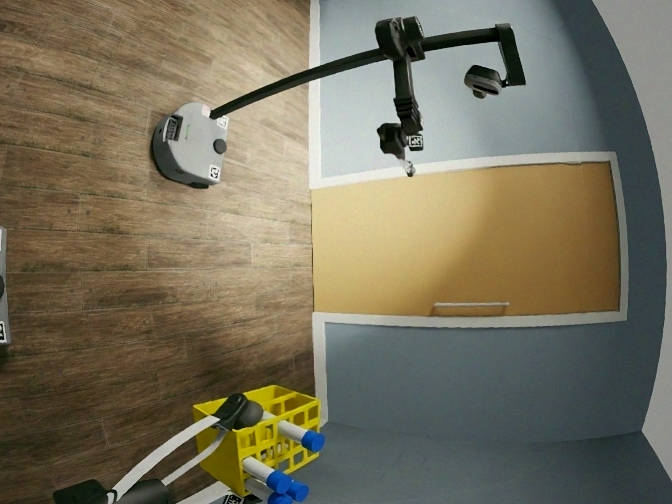

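Call:
execute_actions --actions '[{"r1":{"base":{"translate_m":0.825},"joints":{"arm_m":0.52,"gripper_m":0.12}},"r2":{"base":{"rotate_rad":0.07}}}]' --cameras '[]'

Call:
execute_actions --actions '[{"r1":{"joints":{"gripper_m":-0.06}}}]' --cameras '[]'

Call:
execute_actions --actions '[{"r1":{"base":{"translate_m":-0.26},"joints":{"arm_m":0.5}}}]' --cameras '[]'

Call:
execute_actions --actions '[{"r1":{"base":{"translate_m":-0.17},"joints":{"arm_m":0.41}}}]' --cameras '[]'

Call:
execute_actions --actions '[{"r1":{"base":{"translate_m":-0.15},"joints":{"arm_m":0.29}}}]' --cameras '[]'

Call:
execute_actions --actions '[{"r1":{"base":{"translate_m":-0.1},"joints":{"arm_m":0.17}}}]' --cameras '[]'

Call:
execute_actions --actions '[{"r1":{"base":{"translate_m":-0.075},"joints":{"arm_m":0.01}}}]' --cameras '["r2_head_camera","r1_wrist_camera"]'

Scene clock: 213.37 s.
r1.base_odometry: x=+1.581 y=+1.091 heading=+0.392 (m, m, rad; r1's odometry frame)
r1.turned_by_wheels: +0.000 (rad since the last result)
r1.turned_by_imu: +0.005 (rad since the last result)
r1.base_tilt: forward=-2.4 right=-0.9 (deg)
r1.lidar_m: 0.20 0.20 0.25 0.56 1.56 1.99 2.43 1.80 1.75 1.20 0.31 0.21
r1.head_depth_mm: 1432 1539 1685 1861 2001 - - / 1398 1517 1642 1799 - 1556 1303 / 1384 1493 1623 1823 1941 1607 1296 / 1355 1470 1602 1711 1920 1612 1313 / 1341 1453 1569 1686 1887 1619 1311 / 1328 1422 1522 1553 1405 1270 1109 / 998 928 736 740 747 726 686
r1.base_status: done
r1.joint_positions: lift_m=+0.840 arm_m=+0.520 wrist_yaw_rad=+1.450 wrist_pitch_rad=-0.020 wrist_roll_rad=-0.015 gripper_m=+0.120 head_pan_rad=-1.563 head_tilt_rad=-0.494
r1.joint_status: all done
r1.motor_effort: left_wheel=+3(12) right_wheel=-2(2) lift_m=+30(30) arm_m=+5(5) wrist_yaw_rad=+0(0) wrist_pitch_rad=+11(11) wrist_roll_rad=+0(0) gripper_m=+0(80) head_pan_rad=-5(5) head_tilt_rad=-3(3) (%)
r1.hand_pose: x=+0.2325 y=-0.6956 z=+0.9494 quat_wxyz=(+0.538, +0.471, -0.520, +0.467) (m; r1's base frame)
r1.wrist_depth_mm: 153 159 168 117 189 186 214 / 156 163 171 119 192 190 221 / 159 166 176 123 198 198 228 / 164 170 181 126 203 201 236 / 167 174 186 130 210 210 244 / 172 175 191 134 215 - 254 / 175 187 196 138 223 223 263
r2.base_odometry: x=+1.295 y=-0.118 heading=+1.664 (m, m, rad; r2's odometry frame)
r2.turned_by_wheels: +0.070 (rad since the last result)
r2.turned_by_imu: +0.071 (rad since the last result)
r2.base_tilt: forward=+2.7 right=+1.3 (deg)
r2.lidar_m: 1.80 1.81 2.08 2.04 0.90 0.69 0.67 0.71 1.02 1.13 1.20 1.71
r2.head_depth_mm: 1598 1743 1925 2110 382 311 1154 / 1589 1741 1934 2130 1837 1444 1216 / 1602 1700 1950 2150 1849 1477 1247 / 1606 1745 1958 2137 1842 1483 1249 / 1624 1746 1961 2163 1855 1489 1251 / 1625 1756 1973 2096 1835 1492 1251 / 1584 1717 1942 2160 1861 1499 1249
r2.base_status: done
r2.joint_positions: lift_m=+0.920 arm_m=+0.003 wrist_yaw_rad=+1.598 wrist_pitch_rad=-0.028 wrist_roll_rad=+0.014 gripper_m=+0.039 head_pan_rad=-0.007 head_tilt_rad=-0.494
r2.joint_status: not commanded
r2.on_its_own: gripper_m is held at +0.038, not at your +0.020, by its stall guard, which is not easing now
r2.motor_effort: left_wheel=-4(5) right_wheel=+4(4) lift_m=+40(39) arm_m=-3(3) wrist_yaw_rad=+1(1) wrist_pitch_rad=+13(13) wrist_roll_rad=+0(1) gripper_m=-21(20) head_pan_rad=+3(3) head_tilt_rad=-2(2) (%)
r2.hand_pose: x=+0.2340 y=-0.1407 z=+1.0270 quat_wxyz=(+0.497, +0.517, -0.489, +0.496) (m; r2's base frame)
r2.wrist_depth_mm: - - - - - - - / - - - - - - - / - - - 165 145 - - / - - - 161 152 - - / - - 138 133 130 - - / - - 145 139 136 - - / - - - 150 - - -
pictures: none
No camera images: the call's "cameras" was empty. Leave "cameras" out to get every camera's image.

Scene clock: 215.67 s.
r1.base_odometry: x=+1.581 y=+1.091 heading=+0.392 (m, m, rad; r1's odometry frame)
r1.turned_by_wheels: +0.000 (rad since the last result)
r1.turned_by_imu: +0.001 (rad since the last result)
r1.base_tilt: forward=-2.4 right=-0.9 (deg)
r1.lidar_m: 0.20 0.20 0.25 0.56 1.56 1.99 2.43 1.79 1.76 1.20 0.31 0.21
r1.head_depth_mm: 1420 1535 1666 1848 1992 - - / 1404 1516 1652 1792 - 1559 1294 / 1379 1502 1623 1819 1929 1603 1299 / 1365 1470 1607 1711 1926 1610 1301 / 1342 1460 1587 1694 1887 1618 1311 / 1332 1414 1512 1591 1404 1263 1107 / 996 928 738 730 750 724 686
r1.base_status: not commanded
r1.joint_positions: lift_m=+0.840 arm_m=+0.520 wrist_yaw_rad=+1.434 wrist_pitch_rad=-0.020 wrist_roll_rad=-0.015 gripper_m=-0.059 head_pan_rad=-1.563 head_tilt_rad=-0.494
r1.joint_status: all done
r1.on_its_own: wrist_yaw_rad is at rest, and its effort (+13) is outside its rest range (-12 to +12)
r1.motor_effort: left_wheel=+5(5) right_wheel=-4(4) lift_m=+30(30) arm_m=+3(5) wrist_yaw_rad=+13(14) wrist_pitch_rad=+11(11) wrist_roll_rad=+0(0) gripper_m=-27(100) head_pan_rad=-4(5) head_tilt_rad=-2(3) (%)
r1.hand_pose: x=+0.2320 y=-0.6997 z=+0.9495 quat_wxyz=(+0.542, +0.466, -0.524, +0.463) (m; r1's base frame)
r1.wrist_depth_mm: 152 158 168 115 188 188 218 / 155 162 171 118 193 195 226 / 159 166 176 122 199 200 232 / 163 169 180 126 205 206 238 / 166 173 185 129 209 213 247 / 170 178 189 130 214 220 255 / 174 182 193 137 223 227 266
r2.base_odometry: x=+1.295 y=-0.118 heading=+1.664 (m, m, rad; r2's odometry frame)
r2.turned_by_wheels: +0.000 (rad since the last result)
r2.turned_by_imu: +0.000 (rad since the last result)
r2.base_tilt: forward=+2.7 right=+1.2 (deg)
r2.lidar_m: 1.81 1.81 2.09 2.04 0.90 0.69 0.67 0.71 1.02 1.13 1.20 1.71
r2.head_depth_mm: 1595 1751 1937 2118 382 311 1157 / 1594 1740 1942 2138 1830 1438 1215 / 1612 1708 1949 2152 1833 1488 1241 / 1604 1737 1947 2154 1831 1487 1249 / 1612 1747 1959 2158 1846 1495 1248 / 1617 1757 1970 2109 1830 1491 1255 / 1575 1722 1960 2155 1866 1499 1251
r2.base_status: not commanded
r2.joint_positions: lift_m=+0.920 arm_m=+0.003 wrist_yaw_rad=+1.598 wrist_pitch_rad=-0.028 wrist_roll_rad=+0.014 gripper_m=+0.039 head_pan_rad=-0.007 head_tilt_rad=-0.494
r2.joint_status: not commanded
r2.on_its_own: gripper_m is held at +0.038, not at your +0.020, by its stall guard, which is not easing now
r2.motor_effort: left_wheel=-4(4) right_wheel=+4(3) lift_m=+39(39) arm_m=-3(3) wrist_yaw_rad=+1(1) wrist_pitch_rad=+13(13) wrist_roll_rad=+0(0) gripper_m=-20(21) head_pan_rad=+2(1) head_tilt_rad=-2(2) (%)
r2.hand_pose: x=+0.2340 y=-0.1407 z=+1.0270 quat_wxyz=(+0.497, +0.517, -0.489, +0.496) (m; r2's base frame)
r2.wrist_depth_mm: - - - - - - - / - - - - - - - / - - - 166 144 - - / - - - 160 151 - - / - - 138 133 129 - - / - - 145 138 136 - - / - - - 151 - - -
pictures: none
No camera images: the call's "cameras" was empty. Leave "cameras" out to get every camera's image.

Scene clock: 219.57 s.
r1.base_odometry: x=+1.341 y=+0.992 heading=+0.393 (m, m, rad; r1's odometry frame)
r1.turned_by_wheels: +0.001 (rad since the last result)
r1.turned_by_imu: +0.002 (rad since the last result)
r1.base_tilt: forward=-2.4 right=-0.9 (deg)
r1.lidar_m: 0.41 0.45 0.59 1.30 1.53 1.96 2.17 1.56 1.78 1.66 0.49 0.41
r1.head_depth_mm: 1440 1556 1702 1870 2008 - - / 1412 1528 1666 1822 - 1540 1300 / 1400 1515 1653 1806 1949 1595 1305 / 1378 1485 1620 1722 1928 1620 1302 / 1364 1486 1612 1719 1925 1621 1304 / 1351 1458 1566 1692 1884 1570 1072 / 1336 1412 702 701 739 785 807
r1.base_status: done
r1.joint_positions: lift_m=+0.840 arm_m=+0.500 wrist_yaw_rad=+1.482 wrist_pitch_rad=-0.019 wrist_roll_rad=-0.016 gripper_m=-0.042 head_pan_rad=-1.563 head_tilt_rad=-0.495
r1.joint_status: all done
r1.on_its_own: gripper_m is held at -0.042, not at your -0.060, by its stall guard, which is still easing; wrist_yaw_rad is at rest, and its effort (-14) is outside its rest range (-12 to +12)
r1.motor_effort: left_wheel=+15(31) right_wheel=-11(25) lift_m=+30(30) arm_m=+3(11) wrist_yaw_rad=-14(66) wrist_pitch_rad=+11(11) wrist_roll_rad=+1(1) gripper_m=-3(29) head_pan_rad=-5(5) head_tilt_rad=-3(2) (%)
r1.hand_pose: x=+0.2333 y=-0.6676 z=+0.9495 quat_wxyz=(+0.531, +0.478, -0.512, +0.476) (m; r1's base frame)
r1.wrist_depth_mm: 196 190 184 115 171 462 489 / 201 195 188 119 175 474 503 / 207 200 193 123 179 488 516 / 213 207 199 129 185 495 536 / 220 214 205 128 190 518 556 / 226 221 211 130 195 533 571 / 235 229 219 201 203 551 594
r2.base_odometry: x=+1.295 y=-0.118 heading=+1.664 (m, m, rad; r2's odometry frame)
r2.turned_by_wheels: +0.000 (rad since the last result)
r2.turned_by_imu: +0.000 (rad since the last result)
r2.base_tilt: forward=+2.8 right=+1.4 (deg)
r2.lidar_m: 1.58 1.57 2.09 2.04 0.90 0.69 0.67 0.71 1.02 1.13 1.19 1.71
r2.head_depth_mm: 1595 1749 1926 2107 382 311 1155 / 1545 1724 1936 2140 1837 1436 1214 / 1401 1481 1693 1887 1847 1484 1239 / 1458 1583 1785 1994 1849 1486 1244 / 1507 1642 1852 2095 1841 1492 1251 / 1579 1732 1948 2177 1697 1502 1252 / 1595 1738 1963 2160 1694 1498 1257
r2.base_status: not commanded
r2.joint_positions: lift_m=+0.920 arm_m=+0.003 wrist_yaw_rad=+1.598 wrist_pitch_rad=-0.028 wrist_roll_rad=+0.014 gripper_m=+0.039 head_pan_rad=-0.007 head_tilt_rad=-0.494
r2.joint_status: not commanded
r2.on_its_own: gripper_m is held at +0.038, not at your +0.020, by its stall guard, which is not easing now
r2.motor_effort: left_wheel=-4(4) right_wheel=+4(4) lift_m=+38(39) arm_m=-3(3) wrist_yaw_rad=+1(1) wrist_pitch_rad=+13(13) wrist_roll_rad=+0(0) gripper_m=-21(21) head_pan_rad=+2(3) head_tilt_rad=-2(2) (%)
r2.hand_pose: x=+0.2340 y=-0.1407 z=+1.0270 quat_wxyz=(+0.497, +0.517, -0.489, +0.496) (m; r2's base frame)
r2.wrist_depth_mm: - - - - - - - / - - - - - - - / - - - 166 145 - - / - - - 160 152 - - / - - 139 133 130 - - / - - 145 139 136 - - / - - - 151 - - -
pictures: none
No camera images: the call's "cameras" was empty. Leave "cameras" out to get every camera's image.

Scene clock: 222.23 s.
r1.base_odometry: x=+1.184 y=+0.927 heading=+0.393 (m, m, rad; r1's odometry frame)
r1.turned_by_wheels: +0.000 (rad since the last result)
r1.turned_by_imu: +0.000 (rad since the last result)
r1.base_tilt: forward=-2.4 right=-0.9 (deg)
r1.lidar_m: 0.52 0.63 0.81 1.49 1.51 1.93 2.00 1.41 1.80 1.68 0.54 0.51
r1.head_depth_mm: 1441 1572 1715 1895 2034 - - / 1427 1552 1684 1839 - 1560 1306 / 1415 1514 1656 1791 1973 1594 1304 / 1389 1509 1645 1771 1925 1609 1315 / 1375 1487 1614 1751 1932 1603 1303 / 1362 1463 1592 1729 1918 1560 974 / 1335 1449 1543 668 683 747 789
r1.base_status: done
r1.joint_positions: lift_m=+0.840 arm_m=+0.410 wrist_yaw_rad=+1.445 wrist_pitch_rad=-0.019 wrist_roll_rad=-0.015 gripper_m=-0.041 head_pan_rad=-1.563 head_tilt_rad=-0.495
r1.joint_status: all done
r1.on_its_own: gripper_m is held at -0.042, not at your -0.060, by its stall guard, which is not easing now; wrist_yaw_rad is at rest, and its effort (+18) is outside its rest range (-12 to +12)
r1.motor_effort: left_wheel=+3(26) right_wheel=-2(26) lift_m=+30(30) arm_m=-5(12) wrist_yaw_rad=+18(87) wrist_pitch_rad=+10(11) wrist_roll_rad=+0(1) gripper_m=-22(27) head_pan_rad=-4(5) head_tilt_rad=-3(2) (%)
r1.hand_pose: x=+0.2323 y=-0.5877 z=+0.9497 quat_wxyz=(+0.539, +0.469, -0.522, +0.466) (m; r1's base frame)
r1.wrist_depth_mm: 238 217 197 116 167 157 688 / 249 224 204 119 171 161 716 / 256 232 210 123 175 166 734 / 267 242 216 126 181 171 756 / 278 249 223 129 185 176 797 / 291 259 233 131 186 181 819 / 303 268 241 141 197 185 855
r2.base_odometry: x=+1.295 y=-0.118 heading=+1.664 (m, m, rad; r2's odometry frame)
r2.turned_by_wheels: +0.000 (rad since the last result)
r2.turned_by_imu: +0.000 (rad since the last result)
r2.base_tilt: forward=+2.9 right=+1.3 (deg)
r2.lidar_m: 1.50 1.42 2.09 2.04 0.90 0.69 0.67 0.71 1.02 1.13 1.19 1.71
r2.head_depth_mm: 1591 1749 1923 2129 382 312 1160 / 1630 1766 1940 2142 1830 1441 1212 / 1242 1363 1528 1724 1825 1477 1246 / 1326 1424 1614 1810 1843 1485 1243 / 1419 1545 1756 1997 1845 1492 1248 / 1520 1665 1920 2150 1679 1494 1254 / 1620 1744 1983 2193 1622 1491 1255
r2.base_status: not commanded
r2.joint_positions: lift_m=+0.920 arm_m=+0.003 wrist_yaw_rad=+1.598 wrist_pitch_rad=-0.028 wrist_roll_rad=+0.014 gripper_m=+0.039 head_pan_rad=-0.007 head_tilt_rad=-0.494
r2.joint_status: not commanded
r2.on_its_own: gripper_m is held at +0.038, not at your +0.020, by its stall guard, which is not easing now
r2.motor_effort: left_wheel=-4(4) right_wheel=+4(3) lift_m=+39(39) arm_m=-3(3) wrist_yaw_rad=+1(1) wrist_pitch_rad=+13(13) wrist_roll_rad=+0(0) gripper_m=-20(21) head_pan_rad=+4(3) head_tilt_rad=-2(3) (%)
r2.hand_pose: x=+0.2340 y=-0.1407 z=+1.0270 quat_wxyz=(+0.497, +0.517, -0.489, +0.496) (m; r2's base frame)
r2.wrist_depth_mm: - - - - - - - / - - - - - - - / - - - 167 144 - - / - - - 160 151 - - / - - 139 133 130 - - / - - 146 139 137 - - / - - - 149 - - -
pictures: none
No camera images: the call's "cameras" was empty. Leave "cameras" out to get every camera's image.

Scene clock: 224.67 s.
r1.base_odometry: x=+1.045 y=+0.870 heading=+0.392 (m, m, rad; r1's odometry frame)
r1.turned_by_wheels: +0.000 (rad since the last result)
r1.turned_by_imu: +0.001 (rad since the last result)
r1.base_tilt: forward=-2.3 right=-0.9 (deg)
r1.lidar_m: 0.58 0.78 1.00 1.47 1.50 1.91 1.86 1.28 1.82 1.69 0.52 0.52
r1.head_depth_mm: 1461 1580 1722 1911 2022 - - / 1453 1571 1689 1865 - 1553 1295 / 1421 1534 1675 1826 - 1610 1301 / 1406 1520 1646 1810 1943 1558 1311 / 1377 1500 1630 1793 1912 1557 1316 / 1365 1479 1604 1759 1896 1595 1241 / 1359 1464 1574 1694 606 653 704
r1.base_status: done
r1.joint_positions: lift_m=+0.840 arm_m=+0.291 wrist_yaw_rad=+1.433 wrist_pitch_rad=-0.020 wrist_roll_rad=-0.014 gripper_m=-0.041 head_pan_rad=-1.563 head_tilt_rad=-0.495
r1.joint_status: all done
r1.on_its_own: gripper_m is held at -0.042, not at your -0.060, by its stall guard, which is not easing now
r1.motor_effort: left_wheel=-3(25) right_wheel=+3(19) lift_m=+30(30) arm_m=-5(11) wrist_yaw_rad=+28(83) wrist_pitch_rad=+11(11) wrist_roll_rad=+0(0) gripper_m=-21(25) head_pan_rad=-4(4) head_tilt_rad=-2(3) (%)
r1.hand_pose: x=+0.2319 y=-0.4707 z=+0.9494 quat_wxyz=(+0.542, +0.466, -0.524, +0.462) (m; r1's base frame)
r1.wrist_depth_mm: 344 270 224 116 163 144 875 / 358 283 229 119 166 147 909 / 374 295 237 123 172 152 949 / 402 308 249 127 177 154 951 / 427 321 257 128 180 158 - / 451 339 270 130 179 161 - / 492 354 283 209 193 165 -
r2.base_odometry: x=+1.295 y=-0.118 heading=+1.664 (m, m, rad; r2's odometry frame)
r2.turned_by_wheels: +0.000 (rad since the last result)
r2.turned_by_imu: +0.000 (rad since the last result)
r2.base_tilt: forward=+2.9 right=+1.3 (deg)
r2.lidar_m: 1.33 1.28 2.08 2.04 0.90 0.69 0.67 0.71 1.02 1.13 1.19 1.71
r2.head_depth_mm: 1593 1745 1932 2131 382 312 1154 / 1634 1769 1923 2124 1832 1439 1212 / 3291 3495 3326 2326 1843 1477 1242 / 1139 1232 1372 1573 1732 1494 1244 / 1268 1386 1586 1835 1856 1496 1250 / 1435 1598 1873 2149 1860 1453 1250 / 1601 1763 1971 2186 1854 1393 1256
r2.base_status: not commanded
r2.joint_positions: lift_m=+0.920 arm_m=+0.003 wrist_yaw_rad=+1.598 wrist_pitch_rad=-0.028 wrist_roll_rad=+0.014 gripper_m=+0.039 head_pan_rad=-0.007 head_tilt_rad=-0.494
r2.joint_status: not commanded
r2.on_its_own: gripper_m is held at +0.038, not at your +0.020, by its stall guard, which is not easing now
r2.motor_effort: left_wheel=-4(4) right_wheel=+4(3) lift_m=+39(39) arm_m=-3(3) wrist_yaw_rad=+0(0) wrist_pitch_rad=+13(13) wrist_roll_rad=+0(0) gripper_m=-20(19) head_pan_rad=+2(3) head_tilt_rad=-2(2) (%)
r2.hand_pose: x=+0.2340 y=-0.1407 z=+1.0270 quat_wxyz=(+0.497, +0.517, -0.489, +0.496) (m; r2's base frame)
r2.wrist_depth_mm: - - - - - - - / - - - - - - - / - - - 166 145 - - / - - - 160 152 - - / - - 138 132 130 - - / - - 146 139 137 - - / - - - 151 - - -
pictures: none
No camera images: the call's "cameras" was empty. Leave "cameras" out to get every camera's image.

Scene clock: 226.80 s.
r1.base_odometry: x=+0.953 y=+0.831 heading=+0.393 (m, m, rad; r1's odometry frame)
r1.turned_by_wheels: +0.000 (rad since the last result)
r1.turned_by_imu: +0.001 (rad since the last result)
r1.base_tilt: forward=-2.4 right=-1.0 (deg)
r1.lidar_m: 0.58 0.88 1.13 1.46 1.49 1.88 1.76 1.19 1.82 1.71 0.46 0.46
r1.head_depth_mm: 1477 1591 1731 1919 2055 - - / 1447 1566 1709 1908 2021 1503 1304 / 1434 1555 1681 1868 2007 - 1270 / 1420 1520 1650 1833 1971 1674 1275 / 1398 1508 1637 1794 1943 1739 1245 / 1386 1489 1622 1758 1913 1733 1280 / 1364 1470 1591 1741 1877 540 576
r1.base_status: done
r1.joint_positions: lift_m=+0.840 arm_m=+0.170 wrist_yaw_rad=+1.416 wrist_pitch_rad=-0.020 wrist_roll_rad=-0.015 gripper_m=-0.041 head_pan_rad=-1.563 head_tilt_rad=-0.495
r1.joint_status: all done
r1.on_its_own: wrist_yaw_rad is held at +1.416, not at your +1.450, by its stall guard, which is not easing now; gripper_m is held at -0.042, not at your -0.060, by its stall guard, which is not easing now
r1.motor_effort: left_wheel=+4(17) right_wheel=-5(25) lift_m=+30(30) arm_m=-4(6) wrist_yaw_rad=+0(32) wrist_pitch_rad=+11(12) wrist_roll_rad=+0(1) gripper_m=-19(22) head_pan_rad=-4(5) head_tilt_rad=-2(3) (%)
r1.hand_pose: x=+0.2313 y=-0.3550 z=+0.9493 quat_wxyz=(+0.546, +0.462, -0.528, +0.458) (m; r1's base frame)
r1.wrist_depth_mm: 566 358 254 118 160 137 122 / 618 370 262 121 165 138 126 / 660 394 271 124 169 141 129 / 674 418 286 127 173 144 142 / 696 446 295 129 175 147 - / 738 476 327 131 173 150 - / 755 511 335 139 190 154 -
r2.base_odometry: x=+1.295 y=-0.118 heading=+1.664 (m, m, rad; r2's odometry frame)
r2.turned_by_wheels: +0.000 (rad since the last result)
r2.turned_by_imu: +0.000 (rad since the last result)
r2.base_tilt: forward=+2.8 right=+1.3 (deg)
r2.lidar_m: 1.24 1.20 2.08 2.04 0.90 0.69 0.67 0.71 1.02 1.13 1.19 1.70
r2.head_depth_mm: 1595 1744 1945 2126 382 312 1159 / 1638 1762 1933 2125 1835 1449 1216 / 3390 3602 3552 2427 1838 1485 1243 / 3308 3569 3321 2230 1719 1491 1246 / 1045 1155 1308 1592 1724 1494 1248 / 1300 1468 1042 2146 1865 1440 1250 / 1602 1787 1972 2181 1867 1330 1250
r2.base_status: not commanded
r2.joint_positions: lift_m=+0.920 arm_m=+0.003 wrist_yaw_rad=+1.598 wrist_pitch_rad=-0.028 wrist_roll_rad=+0.014 gripper_m=+0.039 head_pan_rad=-0.007 head_tilt_rad=-0.494
r2.joint_status: not commanded
r2.on_its_own: gripper_m is held at +0.038, not at your +0.020, by its stall guard, which is not easing now
r2.motor_effort: left_wheel=-4(4) right_wheel=+3(4) lift_m=+39(39) arm_m=-3(3) wrist_yaw_rad=+0(1) wrist_pitch_rad=+13(13) wrist_roll_rad=+0(0) gripper_m=-19(21) head_pan_rad=+3(2) head_tilt_rad=-2(2) (%)
r2.hand_pose: x=+0.2340 y=-0.1407 z=+1.0270 quat_wxyz=(+0.497, +0.517, -0.489, +0.496) (m; r2's base frame)
r2.wrist_depth_mm: - - - - - - - / - - - - - - - / - - - 166 145 - - / - - - 161 151 - - / - - 138 133 130 - - / - - 146 139 136 - - / - - - 150 - - -
pictures: none
No camera images: the call's "cameras" was empty. Leave "cameras" out to get every camera's image.

Scene clock: 229.23 s.
r1.base_odometry: x=+0.884 y=+0.802 heading=+0.392 (m, m, rad; r1's odometry frame)
r1.turned_by_wheels: +0.000 (rad since the last result)
r1.turned_by_imu: -0.001 (rad since the last result)
r1.base_tilt: forward=-2.4 right=-1.0 (deg)
r1.lidar_m: 0.50 0.96 1.23 1.46 1.48 1.80 1.68 1.13 1.84 1.71 0.33 0.35
r1.head_depth_mm: 1481 1606 1742 1922 2056 1604 1291 / 1467 1578 1715 1884 2005 1597 1318 / 1437 1551 1701 1863 1990 1609 1305 / 1410 1528 1668 1837 1967 1609 1300 / 1400 1521 1656 1799 1939 1610 1310 / 1383 1500 1632 1774 1924 1623 1314 / 1372 1485 1599 1743 1900 1615 1317
r1.base_status: done
r1.joint_positions: lift_m=+0.840 arm_m=+0.011 wrist_yaw_rad=+1.374 wrist_pitch_rad=-0.020 wrist_roll_rad=-0.016 gripper_m=-0.041 head_pan_rad=-1.563 head_tilt_rad=-0.495
r1.joint_status: all done
r1.on_its_own: wrist_yaw_rad is held at +1.416, not at your +1.450, by its stall guard, which is still easing; gripper_m is held at -0.042, not at your -0.060, by its stall guard, which is not easing now
r1.motor_effort: left_wheel=-6(18) right_wheel=+6(26) lift_m=+30(30) arm_m=-7(8) wrist_yaw_rad=+36(37) wrist_pitch_rad=+11(12) wrist_roll_rad=+1(0) gripper_m=-21(22) head_pan_rad=-5(5) head_tilt_rad=-3(2) (%)
r1.hand_pose: x=+0.2294 y=-0.2058 z=+0.9493 quat_wxyz=(+0.556, +0.450, -0.538, +0.446) (m; r1's base frame)
r1.wrist_depth_mm: 708 570 309 116 164 131 111 / 702 608 327 119 167 134 112 / 738 673 334 122 170 137 114 / 748 727 352 126 174 139 116 / 768 773 374 129 176 142 120 / 784 806 421 130 170 144 125 / 793 835 452 220 192 147 128
r2.base_odometry: x=+1.295 y=-0.118 heading=+1.664 (m, m, rad; r2's odometry frame)
r2.turned_by_wheels: +0.000 (rad since the last result)
r2.turned_by_imu: +0.000 (rad since the last result)
r2.base_tilt: forward=+2.9 right=+1.2 (deg)
r2.lidar_m: 1.18 1.14 2.08 2.04 0.90 0.69 0.67 0.71 1.02 1.13 1.19 1.71
r2.head_depth_mm: 1586 1736 1932 2119 382 312 1156 / 1640 1765 1942 2135 1827 1434 1208 / 3380 3561 3501 2417 1836 1478 1242 / 3341 3580 3568 2430 1844 1490 1249 / 3374 3615 3556 2335 1737 1486 1248 / 990 1152 1195 2112 1847 1455 1250 / 1572 1754 1880 2175 1867 1318 1232
r2.base_status: not commanded
r2.joint_positions: lift_m=+0.920 arm_m=+0.003 wrist_yaw_rad=+1.598 wrist_pitch_rad=-0.028 wrist_roll_rad=+0.014 gripper_m=+0.039 head_pan_rad=-0.007 head_tilt_rad=-0.494
r2.joint_status: not commanded
r2.on_its_own: gripper_m is held at +0.038, not at your +0.020, by its stall guard, which is not easing now
r2.motor_effort: left_wheel=-4(4) right_wheel=+3(3) lift_m=+39(39) arm_m=-3(3) wrist_yaw_rad=+1(1) wrist_pitch_rad=+13(13) wrist_roll_rad=+0(0) gripper_m=-20(20) head_pan_rad=+2(3) head_tilt_rad=-2(2) (%)
r2.hand_pose: x=+0.2340 y=-0.1407 z=+1.0270 quat_wxyz=(+0.497, +0.517, -0.489, +0.496) (m; r2's base frame)
r2.wrist_depth_mm: - - - - - - - / - - - - - - - / 913 989 - 167 145 - - / - - - 160 151 - - / - - 138 132 129 - - / - - 146 140 136 - - / - - - 150 - - -
pictures: r1_wrist_camera, r2_head_camera (sideways: a quarter turn clockwise sets it upright)
camera_calibration (this result's frames):
r1_wrist_camera: T_world_to_cam=[[-0.209749, -0.977693, 0.0110699, -0.162366], [-0.187591, 0.0291283, -0.981815, 1.01664], [0.959591, -0.208012, -0.189516, 0.0853901], [0, 0, 0, 1]] pos_world=[0.0747162, -0.170594, 1.01613]
r2_head_camera: T_world_to_cam=[[-0.499903, 0.00658483, -0.866056, 1.15312], [0.00987161, 0.999949, 0.00190479, 0.00200808], [0.866025, -0.00759716, -0.499943, 0.600245], [0, 0, 0, 1]] pos_world=[0.0565994, -0.0050409, 1.29875]
Images, in order (width x height): r1_wrist_camera 644x364, r2_head_camera 896x504.

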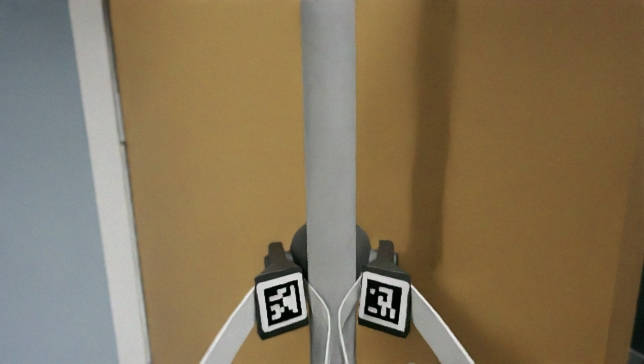

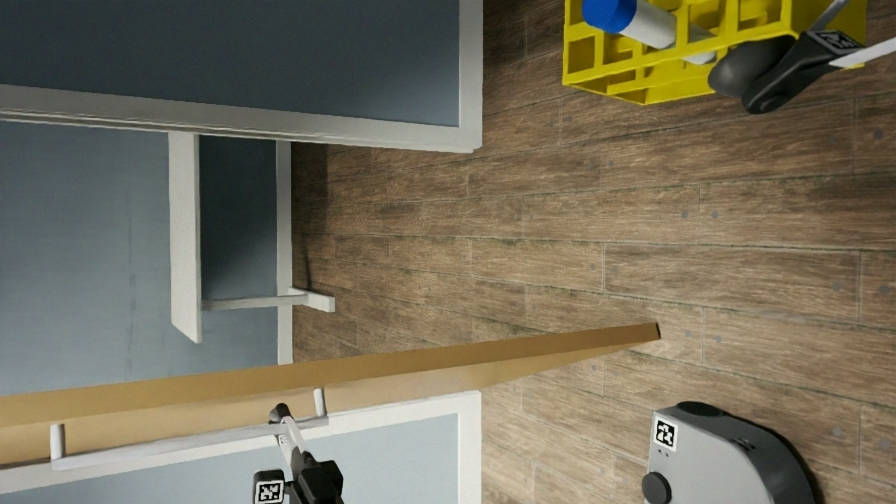

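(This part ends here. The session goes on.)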